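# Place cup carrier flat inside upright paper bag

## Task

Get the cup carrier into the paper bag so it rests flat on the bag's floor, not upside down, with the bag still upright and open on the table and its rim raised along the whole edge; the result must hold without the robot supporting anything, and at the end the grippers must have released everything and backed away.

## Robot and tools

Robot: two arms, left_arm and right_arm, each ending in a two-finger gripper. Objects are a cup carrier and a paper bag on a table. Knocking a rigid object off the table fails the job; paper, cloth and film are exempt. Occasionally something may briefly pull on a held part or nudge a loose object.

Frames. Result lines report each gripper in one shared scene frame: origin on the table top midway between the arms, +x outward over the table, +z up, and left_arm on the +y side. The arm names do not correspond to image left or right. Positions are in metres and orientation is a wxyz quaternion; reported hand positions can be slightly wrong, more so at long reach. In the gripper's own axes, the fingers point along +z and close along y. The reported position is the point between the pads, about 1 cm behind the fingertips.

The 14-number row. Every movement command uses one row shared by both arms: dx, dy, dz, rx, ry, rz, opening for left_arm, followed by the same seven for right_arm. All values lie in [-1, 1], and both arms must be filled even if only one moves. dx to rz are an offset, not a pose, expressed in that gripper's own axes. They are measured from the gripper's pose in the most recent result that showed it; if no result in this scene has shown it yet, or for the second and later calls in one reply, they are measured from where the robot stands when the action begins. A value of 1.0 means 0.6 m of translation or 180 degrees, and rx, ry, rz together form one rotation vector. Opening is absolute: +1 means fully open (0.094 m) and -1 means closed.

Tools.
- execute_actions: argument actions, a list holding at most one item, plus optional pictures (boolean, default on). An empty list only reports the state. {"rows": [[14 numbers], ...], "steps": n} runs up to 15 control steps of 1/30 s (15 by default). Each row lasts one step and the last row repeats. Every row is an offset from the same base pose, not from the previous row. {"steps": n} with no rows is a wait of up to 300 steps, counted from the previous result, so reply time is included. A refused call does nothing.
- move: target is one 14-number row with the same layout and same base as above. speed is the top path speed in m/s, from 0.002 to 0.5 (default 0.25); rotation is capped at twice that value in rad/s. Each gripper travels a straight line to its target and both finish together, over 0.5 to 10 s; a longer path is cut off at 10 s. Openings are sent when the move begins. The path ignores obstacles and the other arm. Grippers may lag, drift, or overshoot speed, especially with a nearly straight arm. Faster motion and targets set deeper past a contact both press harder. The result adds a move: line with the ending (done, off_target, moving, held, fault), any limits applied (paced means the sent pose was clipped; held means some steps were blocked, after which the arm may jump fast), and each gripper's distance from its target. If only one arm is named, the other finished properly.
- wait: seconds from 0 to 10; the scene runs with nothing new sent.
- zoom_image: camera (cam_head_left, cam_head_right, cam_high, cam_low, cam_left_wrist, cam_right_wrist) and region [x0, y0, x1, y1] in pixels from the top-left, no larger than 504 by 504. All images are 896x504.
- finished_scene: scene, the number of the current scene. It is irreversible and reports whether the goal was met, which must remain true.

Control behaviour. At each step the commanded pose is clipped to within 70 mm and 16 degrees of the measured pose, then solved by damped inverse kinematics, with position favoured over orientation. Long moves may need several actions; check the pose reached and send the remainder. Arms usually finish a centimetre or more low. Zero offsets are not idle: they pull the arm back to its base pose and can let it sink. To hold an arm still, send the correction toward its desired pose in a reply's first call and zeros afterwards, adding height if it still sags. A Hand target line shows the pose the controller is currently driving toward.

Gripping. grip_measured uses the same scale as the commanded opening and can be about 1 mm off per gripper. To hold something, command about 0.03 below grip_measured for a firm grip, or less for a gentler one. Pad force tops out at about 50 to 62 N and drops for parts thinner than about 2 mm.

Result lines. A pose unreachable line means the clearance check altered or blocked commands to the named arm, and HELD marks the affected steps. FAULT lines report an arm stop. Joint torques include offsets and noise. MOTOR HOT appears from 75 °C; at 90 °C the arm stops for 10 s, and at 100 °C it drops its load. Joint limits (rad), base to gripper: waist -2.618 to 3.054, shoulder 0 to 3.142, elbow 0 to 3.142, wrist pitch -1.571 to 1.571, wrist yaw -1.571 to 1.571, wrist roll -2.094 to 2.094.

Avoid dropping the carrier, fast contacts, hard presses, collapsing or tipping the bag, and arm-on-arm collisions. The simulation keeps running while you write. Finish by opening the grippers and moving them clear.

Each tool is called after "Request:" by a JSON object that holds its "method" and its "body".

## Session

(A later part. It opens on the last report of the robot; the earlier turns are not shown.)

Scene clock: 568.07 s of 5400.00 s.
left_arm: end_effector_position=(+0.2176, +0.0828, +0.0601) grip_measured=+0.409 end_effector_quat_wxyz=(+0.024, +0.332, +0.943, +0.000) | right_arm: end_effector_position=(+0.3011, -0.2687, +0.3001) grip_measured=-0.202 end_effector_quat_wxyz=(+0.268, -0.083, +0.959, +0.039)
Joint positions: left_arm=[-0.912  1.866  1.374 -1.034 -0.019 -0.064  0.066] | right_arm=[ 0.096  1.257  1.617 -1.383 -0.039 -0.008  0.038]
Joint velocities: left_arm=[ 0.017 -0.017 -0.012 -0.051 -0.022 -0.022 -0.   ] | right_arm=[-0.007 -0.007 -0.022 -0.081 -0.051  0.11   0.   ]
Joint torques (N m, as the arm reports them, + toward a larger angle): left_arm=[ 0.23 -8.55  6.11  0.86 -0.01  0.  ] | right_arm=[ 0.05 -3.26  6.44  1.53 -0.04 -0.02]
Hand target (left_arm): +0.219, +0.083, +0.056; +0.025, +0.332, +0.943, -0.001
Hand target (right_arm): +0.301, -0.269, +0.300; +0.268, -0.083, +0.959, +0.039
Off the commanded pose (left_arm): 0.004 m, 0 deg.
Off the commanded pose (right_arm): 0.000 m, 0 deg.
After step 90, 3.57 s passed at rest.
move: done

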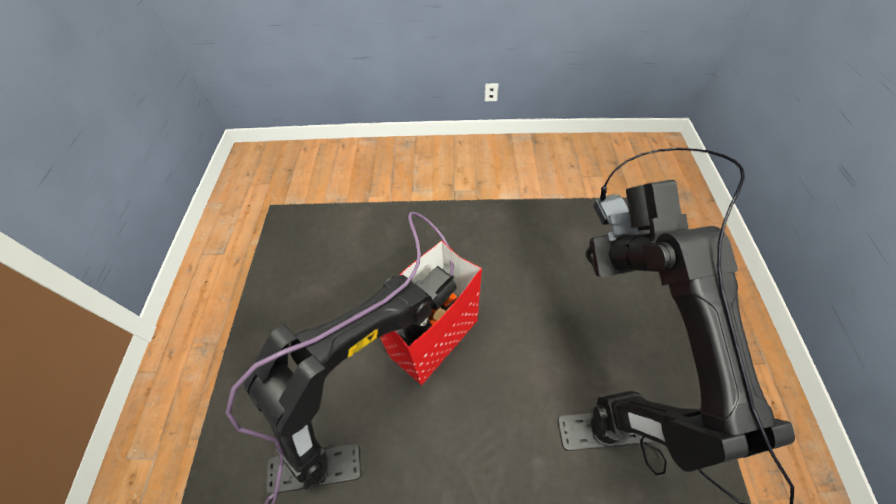

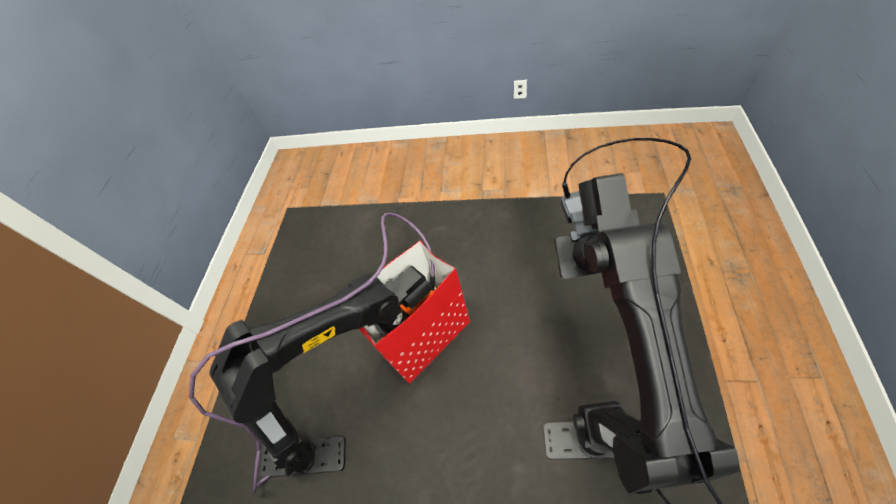

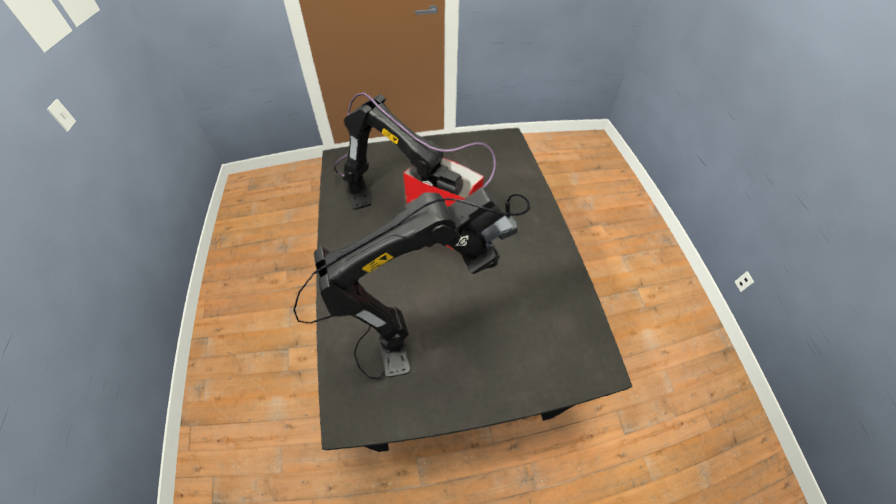

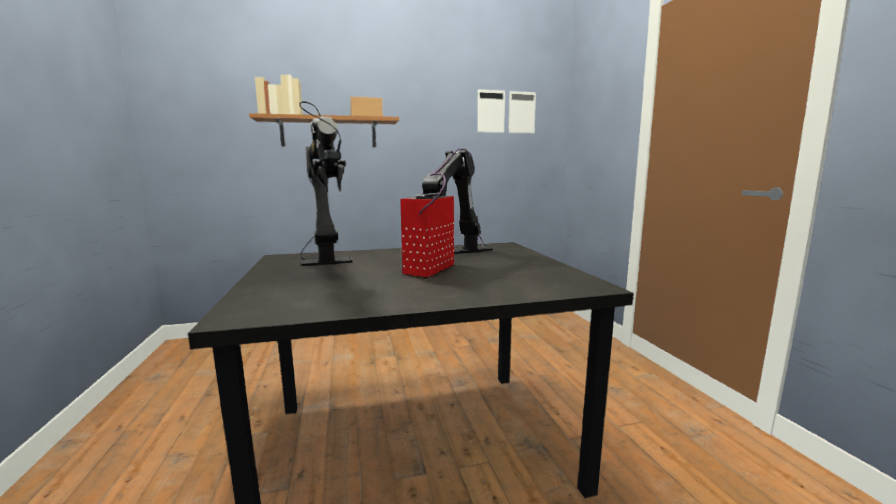

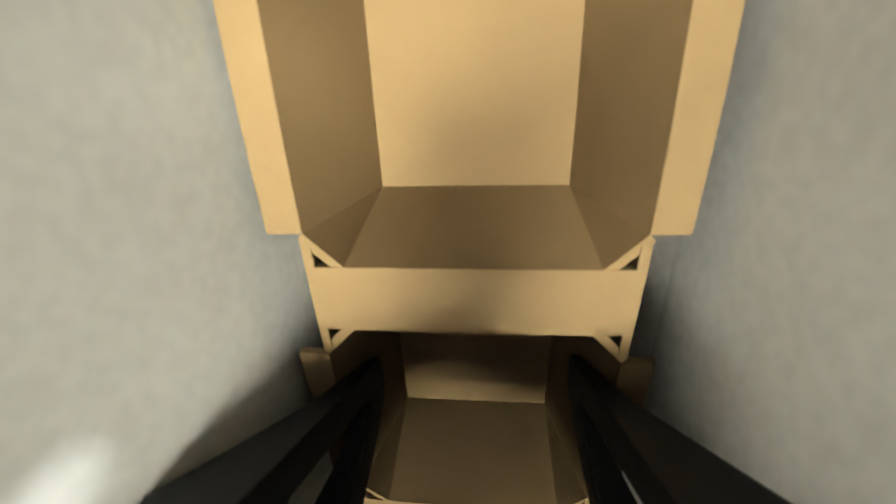

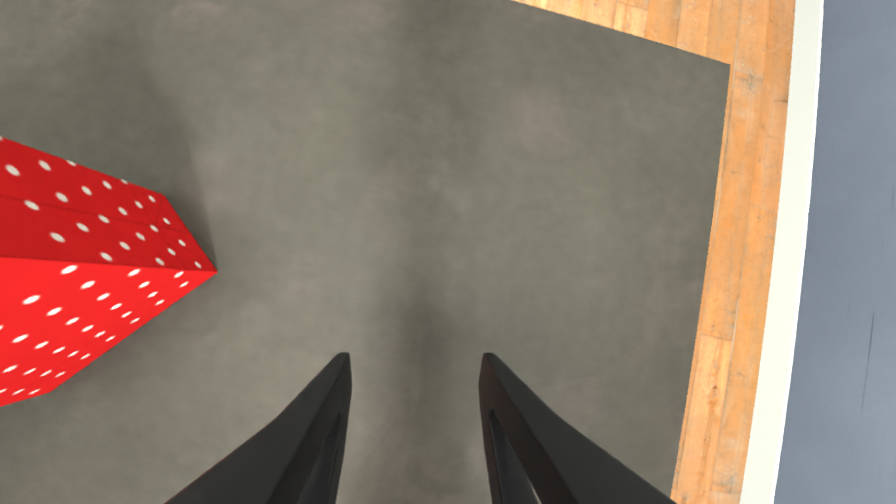

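Request:
{"method": "move", "body": {"target": [0.0,0.0,0.049,0,0.0,0,0.44, 0,0,0,0,0,0,-0.2], "speed": 0.015}}

Request:
{"method": "zoom_image", "body": {"camera": "cam_low", "region": [400, 150, 480, 220]}}

Request:
{"method": "zoom_image", "body": {"camera": "cam_high", "region": [385, 130, 485, 210]}}

Scene clock: 578.47 s of 5400.00 s.
left_arm: end_effector_position=(+0.2181, +0.0822, +0.0356) grip_measured=+0.409 end_effector_quat_wxyz=(+0.023, +0.332, +0.943, +0.000) | right_arm: end_effector_position=(+0.3011, -0.2687, +0.3001) grip_measured=-0.202 end_effector_quat_wxyz=(+0.268, -0.083, +0.959, +0.039)
Joint positions: left_arm=[-0.912  1.898  1.314 -0.946 -0.019 -0.064  0.066] | right_arm=[ 0.096  1.257  1.617 -1.383 -0.039 -0.008  0.038]
Joint velocities: left_arm=[ 0.007  0.002 -0.012 -0.037 -0.051 -0.007 -0.   ] | right_arm=[ 0.007  0.017  0.002 -0.037  0.037 -0.037 -0.   ]
Joint torques (N m, as the arm reports them, + toward a larger angle): left_arm=[ 0.14 -8.61  5.8   0.93 -0.02  0.  ] | right_arm=[ 0.05 -3.25  6.42  1.54 -0.02 -0.02]
Hand target (left_arm): +0.219, +0.083, +0.031; +0.024, +0.332, +0.943, +0.000
Hand target (right_arm): +0.301, -0.269, +0.300; +0.268, -0.083, +0.959, +0.039
Off the commanded pose (left_arm): 0.005 m, 0 deg.
Off the commanded pose (right_arm): 0.000 m, 0 deg.
After step 90, 5.23 s passed at rest.
move: done

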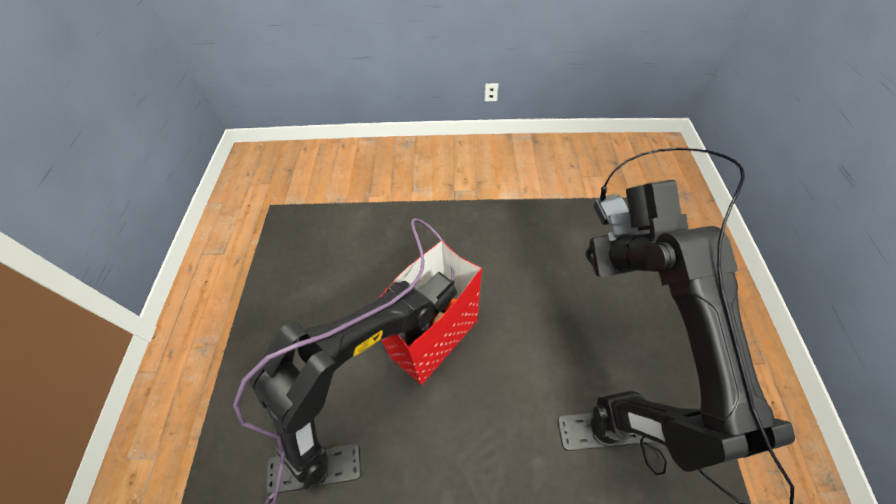

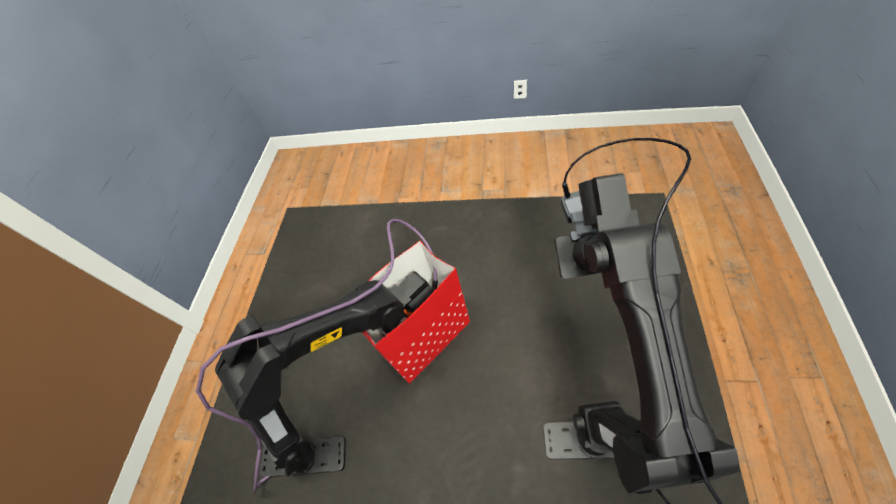

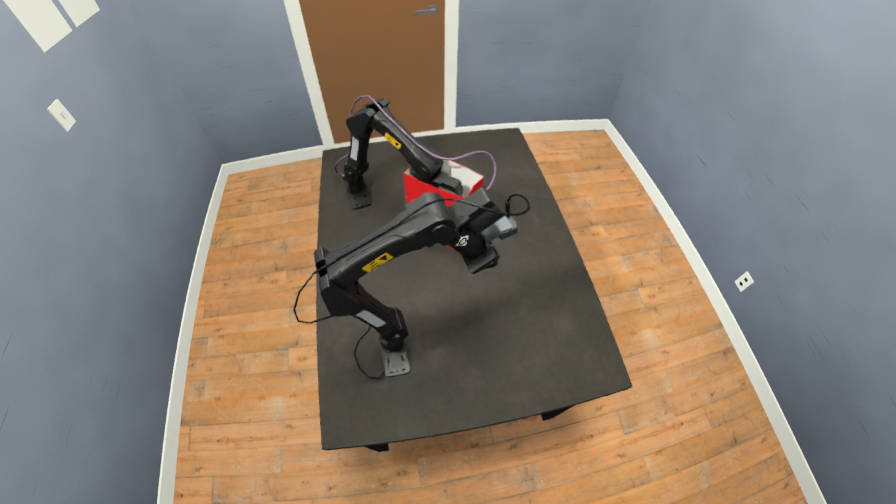

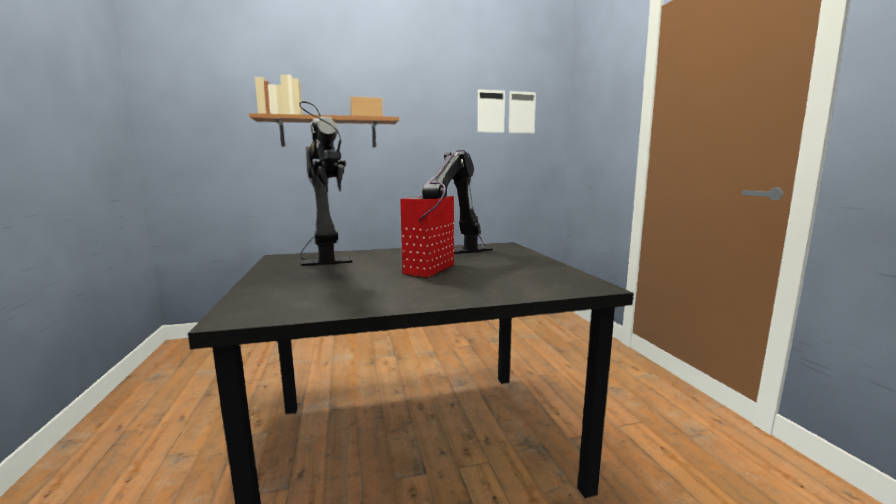

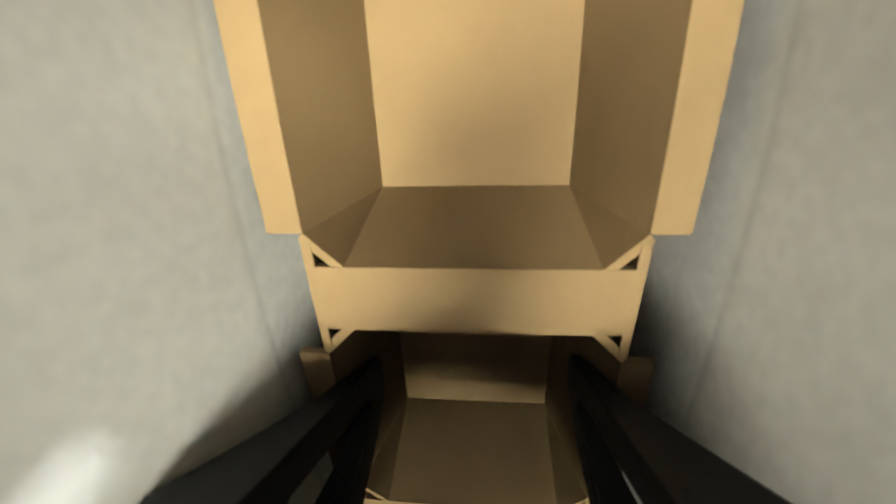

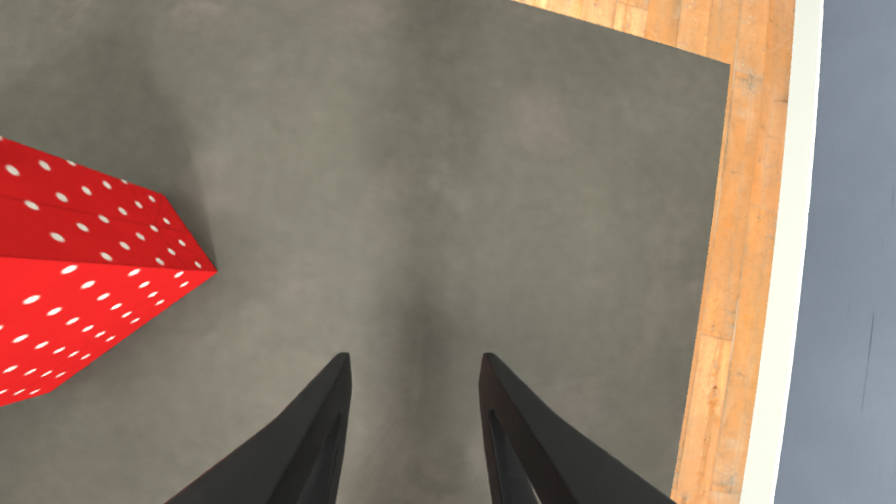

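Region (400, 150, 480, 220) of cam_low's 896x504 image, scaled by 6.300, with more detail than that image has; it fills the top 441 rows of this view, and the rest is white.

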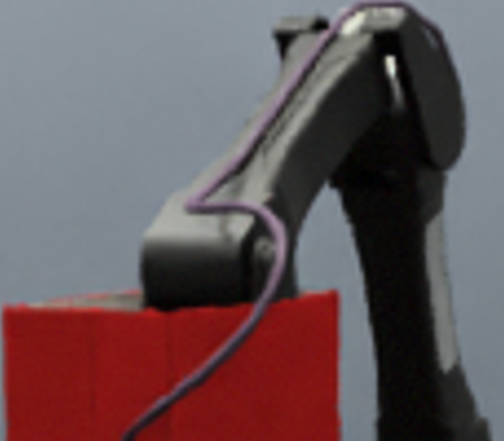

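Region (385, 130, 485, 210) of cam_high's 896x504 image, scaled by 5.040, with more detail than that image has; it fills the top 403 rows of this view, and the rest is white.

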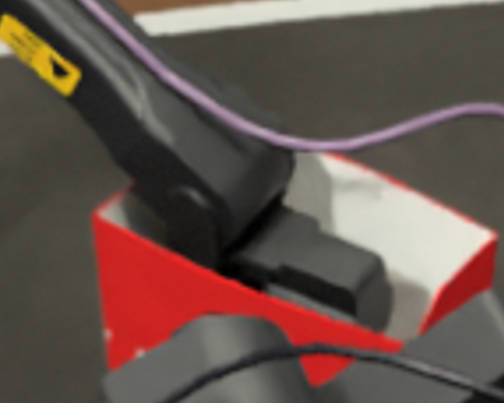

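Request:
{"method": "execute_actions", "body": {"actions": [{"rows": [[0,0,0.01,0,0,0,0.44, 0,0,0,0,0,0,-0.2],[0,0,0.012,0,0,0,0.44, 0,0,0,0,0,0,-0.2],[0,0,0.012,0,0,0,0.44, 0,0,0,0,0,0,-0.2],[0,0,0.012,0,0,0,0.44, 0,0,0,0,0,0,-0.2],[0,0,0.012,0,0,0,0.44, 0,0,0,0,0,0,-0.2],[0,0,0.012,0,0,0,0.44, 0,0,0,0,0,0,-0.2],[0,0,0.012,0,0,0,0.3, 0,0,0,0,0,0,-0.2],[0,0,0.012,0,0,0,0.1, 0,0,0,0,0,0,-0.2],[0,0,0.012,0,0,0,-0.3, 0,0,0,0,0,0,-0.2]], "steps": 15}]}}

Scene clock: 585.47 s of 5400.00 s.
left_arm: end_effector_position=(+0.2199, +0.0806, +0.0357) grip_measured=-0.297 end_effector_quat_wxyz=(+0.028, +0.332, +0.943, -0.001) | right_arm: end_effector_position=(+0.3011, -0.2687, +0.3001) grip_measured=-0.202 end_effector_quat_wxyz=(+0.268, -0.083, +0.959, +0.039)
Joint positions: left_arm=[-0.912  1.898  1.314 -0.936 -0.019 -0.064  0.033] | right_arm=[ 0.096  1.257  1.617 -1.383 -0.039 -0.008  0.038]
Joint velocities: left_arm=[ 0.002  0.012 -0.012 -0.022 -0.037 -0.022 -0.001] | right_arm=[ 0.017  0.017 -0.022 -0.066 -0.051  0.037 -0.   ]
Joint torques (N m, as the arm reports them, + toward a larger angle): left_arm=[ 0.02 -8.17  5.6   0.86 -0.02 -0.03] | right_arm=[ 0.01 -3.24  6.49  1.54 -0.02 -0.02]
Hand target (left_arm): +0.218, +0.082, +0.029; +0.023, +0.332, +0.943, +0.000
Hand target (right_arm): +0.301, -0.269, +0.300; +0.268, -0.083, +0.959, +0.039
Off the commanded pose (left_arm): 0.008 m, 1 deg.
Off the commanded pose (right_arm): 0.000 m, 0 deg.
Steps of this call (steps 1 to 90: nothing new was sent; then 3.50 s passed at rest; steps 91 to 105: all 15 steps of this action). Readings (end_effector_position):
91: left_arm (+0.2181, +0.0822, +0.0356) | right_arm (+0.3011, -0.2687, +0.3001)
92: left_arm (+0.2181, +0.0822, +0.0356) | right_arm (+0.3011, -0.2687, +0.3001)
94: left_arm (+0.2182, +0.0822, +0.0356) | right_arm (+0.3011, -0.2687, +0.3001)
98: left_arm (+0.2187, +0.0817, +0.0356) | right_arm (+0.3011, -0.2687, +0.3001)
105: the state above

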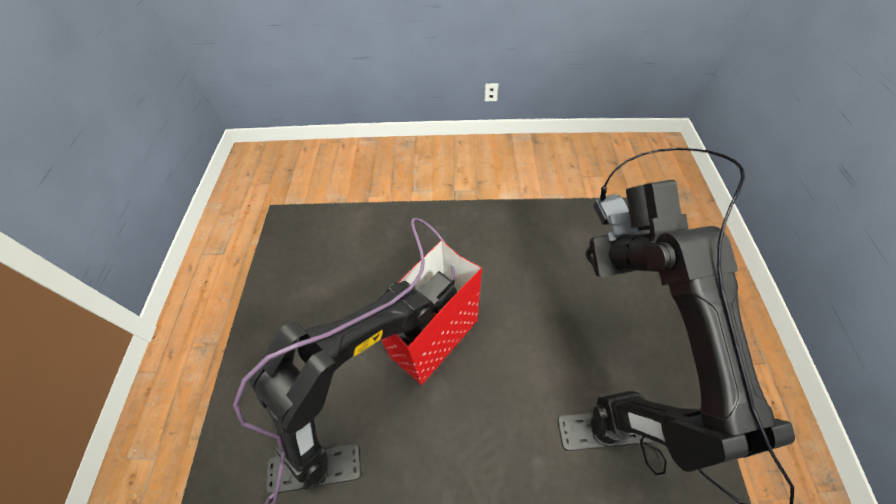

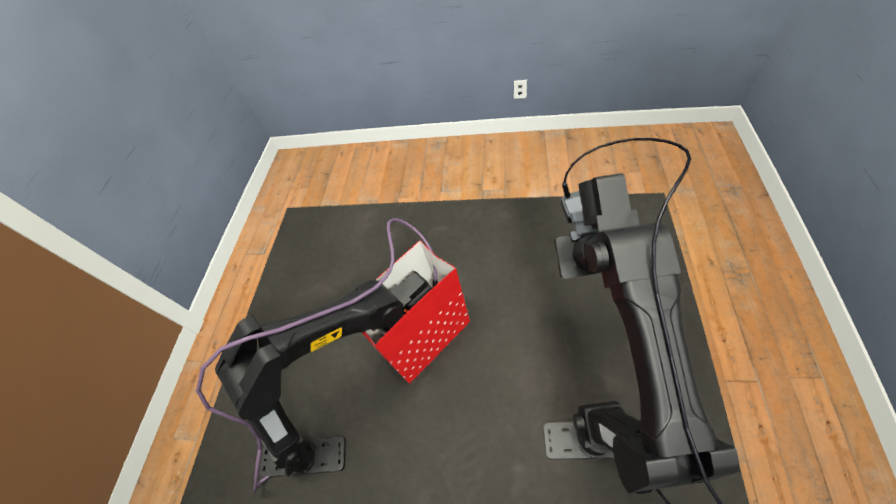

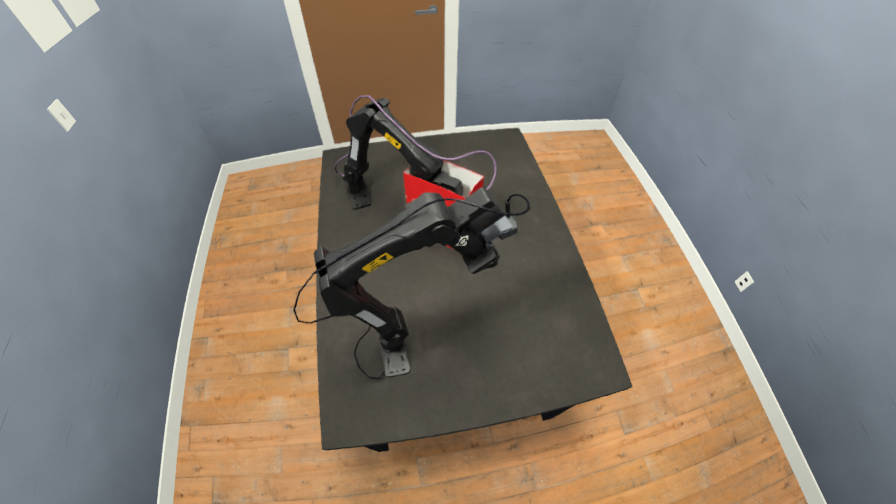

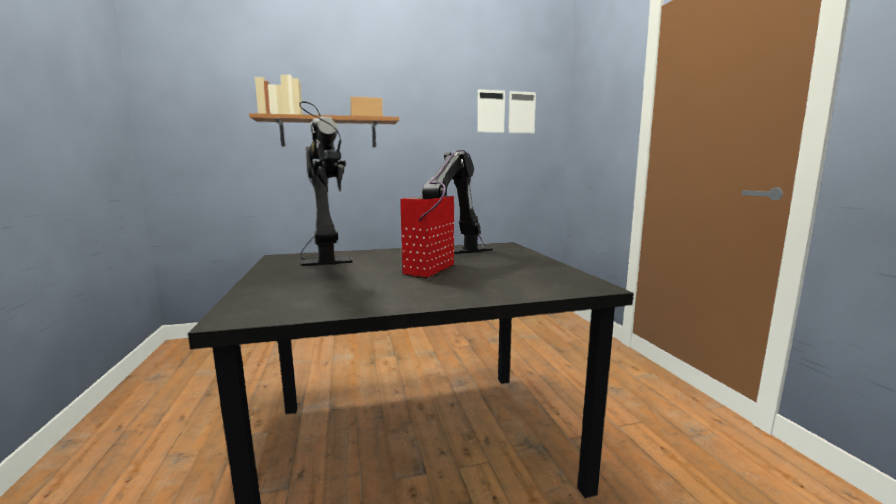

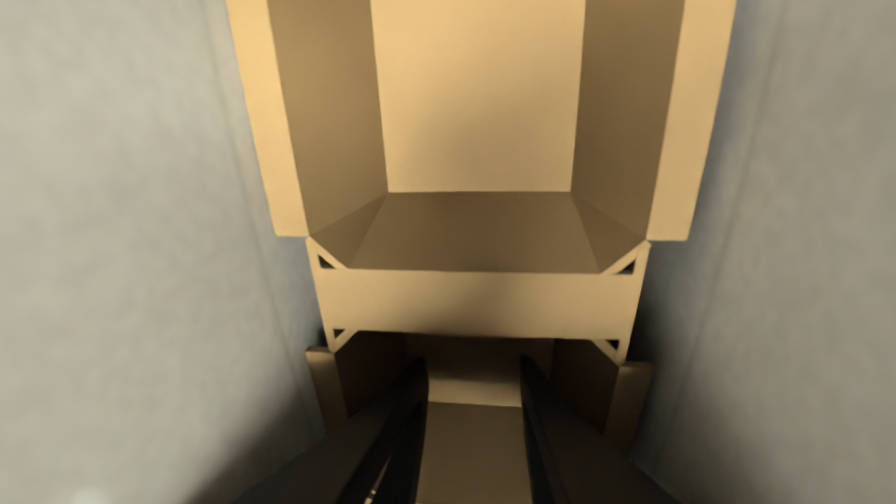

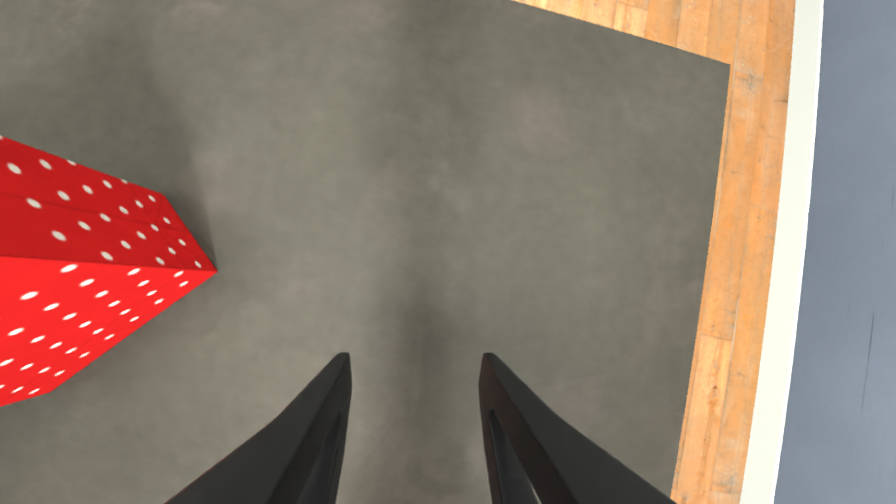

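Request:
{"method": "move", "body": {"target": [-0.093,0.003,-0.4705,0,-0.155,0,-0.3, 0,0,0,0,0,0,-0.2], "speed": 0.08}}

Scene clock: 603.20 s of 5400.00 s.
left_arm: end_effector_position=(+0.2526, +0.0525, +0.3137) grip_measured=-0.297 end_effector_quat_wxyz=(+0.245, +0.320, +0.912, -0.078) | right_arm: end_effector_position=(+0.3011, -0.2687, +0.3001) grip_measured=-0.202 end_effector_quat_wxyz=(+0.268, -0.083, +0.959, +0.039)
Joint positions: left_arm=[-0.923  1.779  2.188 -1.463 -0.052 -0.064  0.033] | right_arm=[ 0.096  1.257  1.617 -1.383 -0.039 -0.008  0.038]
Joint velocities: left_arm=[ 0.002 -0.002  0.007 -0.066 -0.022  0.022  0.   ] | right_arm=[-0.007 -0.012 -0.002  0.007 -0.051 -0.051 -0.002]
Joint torques (N m, as the arm reports them, + toward a larger angle): left_arm=[-0.86 -7.15  9.25  1.58 -0.13 -0.02] | right_arm=[-0.03 -3.28  6.53  1.55 -0.02 -0.02]
Hand target (left_arm): +0.252, +0.049, +0.321; +0.255, +0.324, +0.908, -0.081
Hand target (right_arm): +0.301, -0.269, +0.300; +0.268, -0.083, +0.959, +0.039
Off the commanded pose (left_arm): 0.007 m, 1 deg.
Off the commanded pose (right_arm): 0.000 m, 0 deg.
After step 90, 10.53 s passed at rest.
move: done

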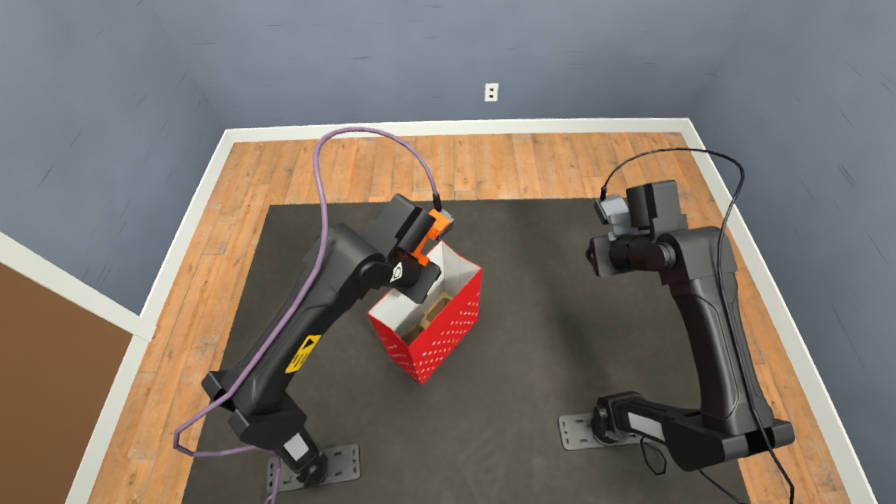

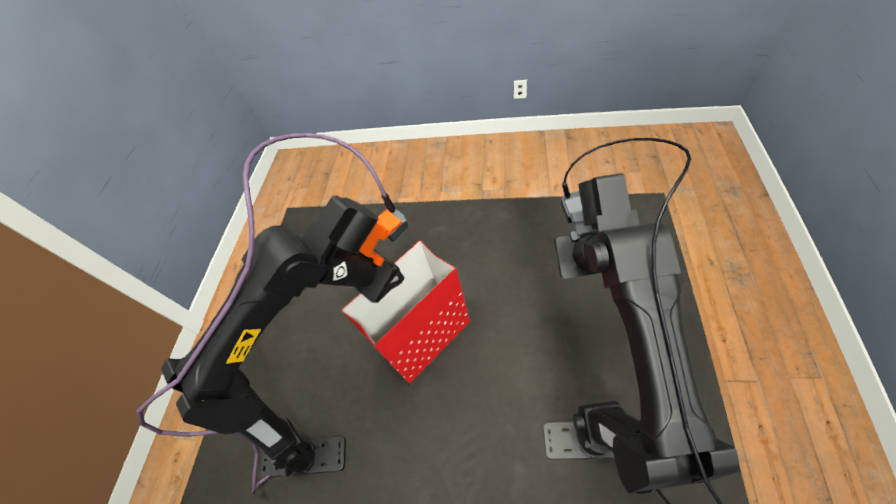

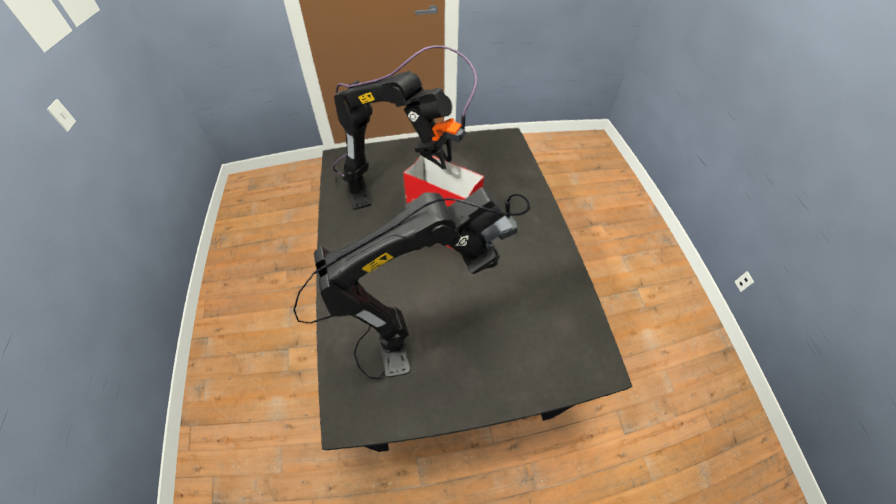

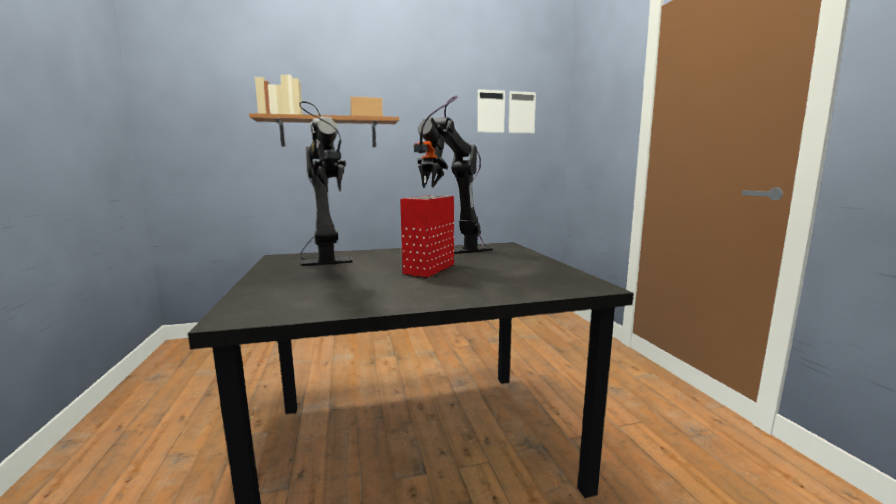

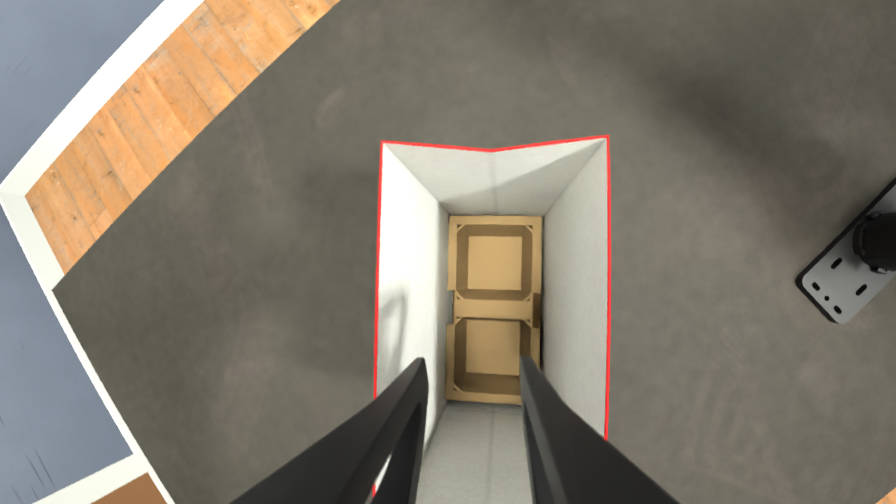

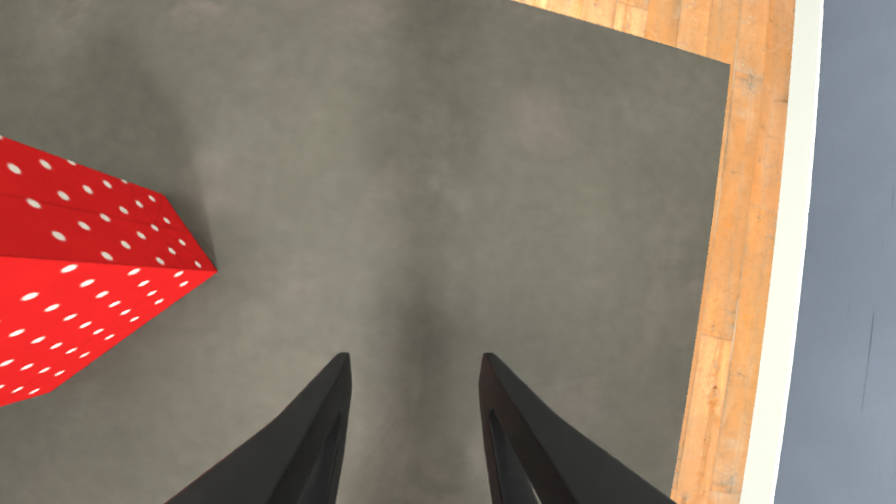

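Request:
{"method": "move", "body": {"target": [0.1185,0.413,-0.083,-0.108,0,-0.188,-0.3, 0,0,0,0,0,0,-0.2], "speed": 0.18}}

Scene clock: 610.10 s of 5400.00 s.
left_arm: end_effector_position=(+0.3376, +0.3020, +0.3180) grip_measured=-0.297 end_effector_quat_wxyz=(+0.252, -0.005, +0.968, +0.009) | right_arm: end_effector_position=(+0.3011, -0.2687, +0.3001) grip_measured=-0.202 end_effector_quat_wxyz=(+0.268, -0.083, +0.959, +0.039)
Joint positions: left_arm=[-0.236  1.736  2.161 -1.488 -0.052 -0.063  0.033] | right_arm=[ 0.096  1.257  1.617 -1.383 -0.039 -0.008  0.038]
Joint velocities: left_arm=[ 0.002 -0.002  0.032  0.066  0.022  0.051 -0.   ] | right_arm=[ 0.007  0.002 -0.017 -0.037  0.037 -0.022 -0.   ]
Joint torques (N m, as the arm reports them, + toward a larger angle): left_arm=[ 0.41 -6.78  9.22  1.56  0.03  0.07] | right_arm=[ 0.06 -3.29  6.48  1.55 -0.03 -0.03]
Hand target (left_arm): +0.339, +0.303, +0.326; +0.263, -0.003, +0.965, +0.007
Hand target (right_arm): +0.301, -0.269, +0.300; +0.268, -0.083, +0.959, +0.039
Off the commanded pose (left_arm): 0.007 m, 1 deg.
Off the commanded pose (right_arm): 0.000 m, 0 deg.
After step 90, 1.63 s passed at rest.
move: done

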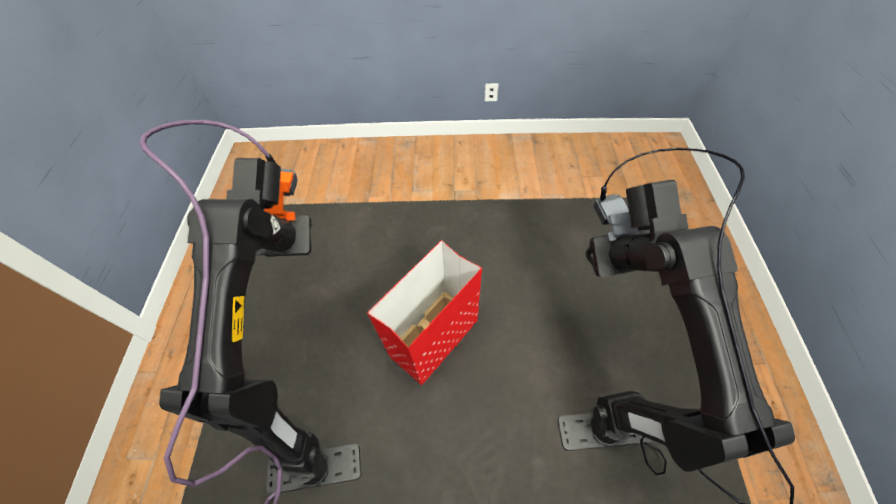

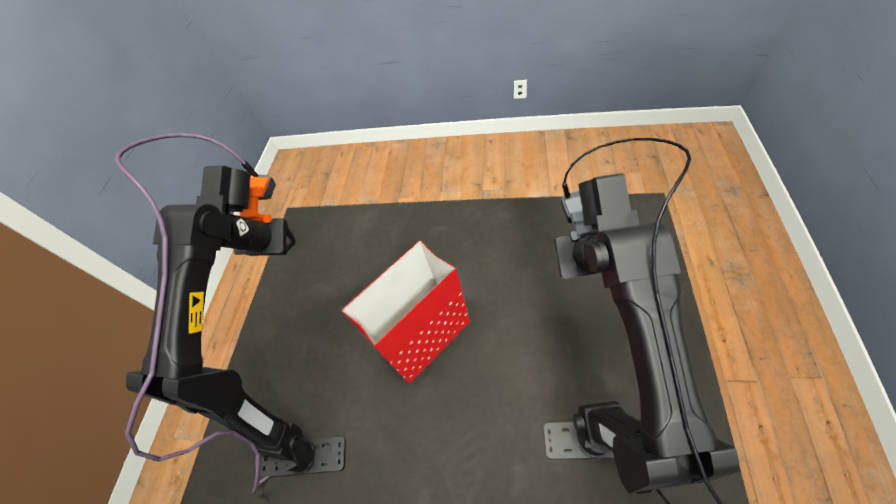

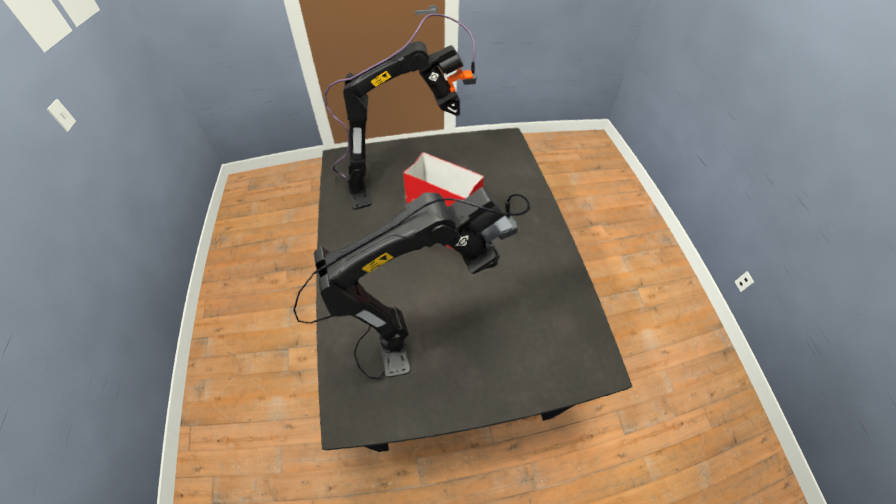

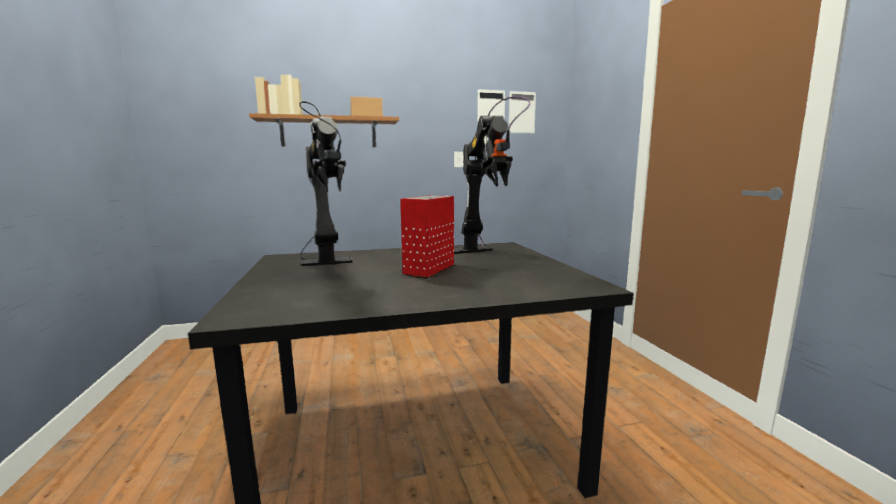

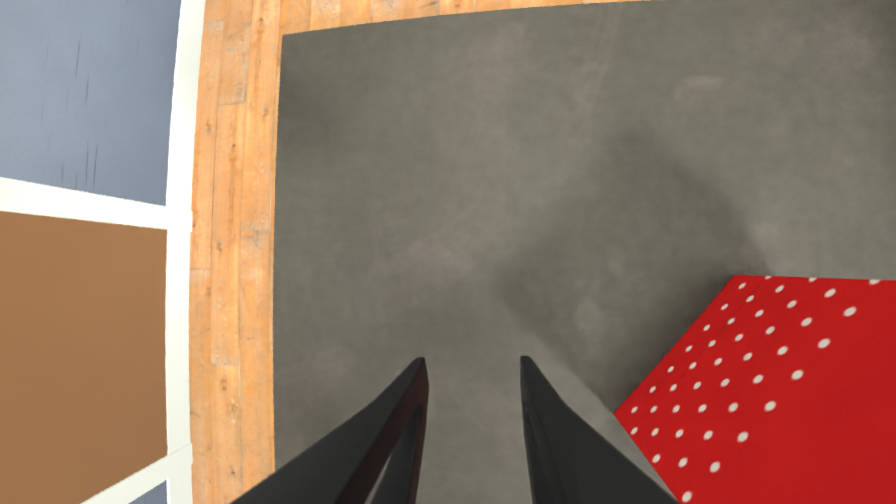

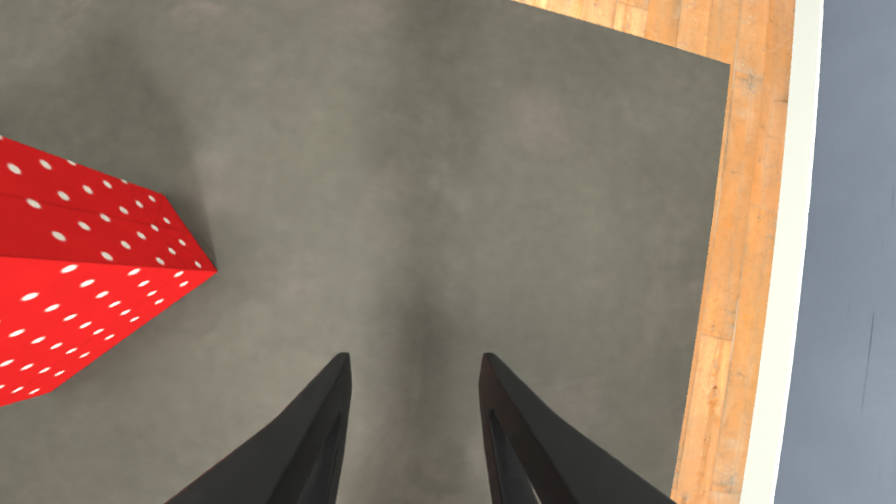

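The bag is upright with its rim intact, the carrier lies flat inside, and both arms are clear.

Request:
{"method": "finished_scene", "body": {"scene": 2}}

The scene is finished: the task was done.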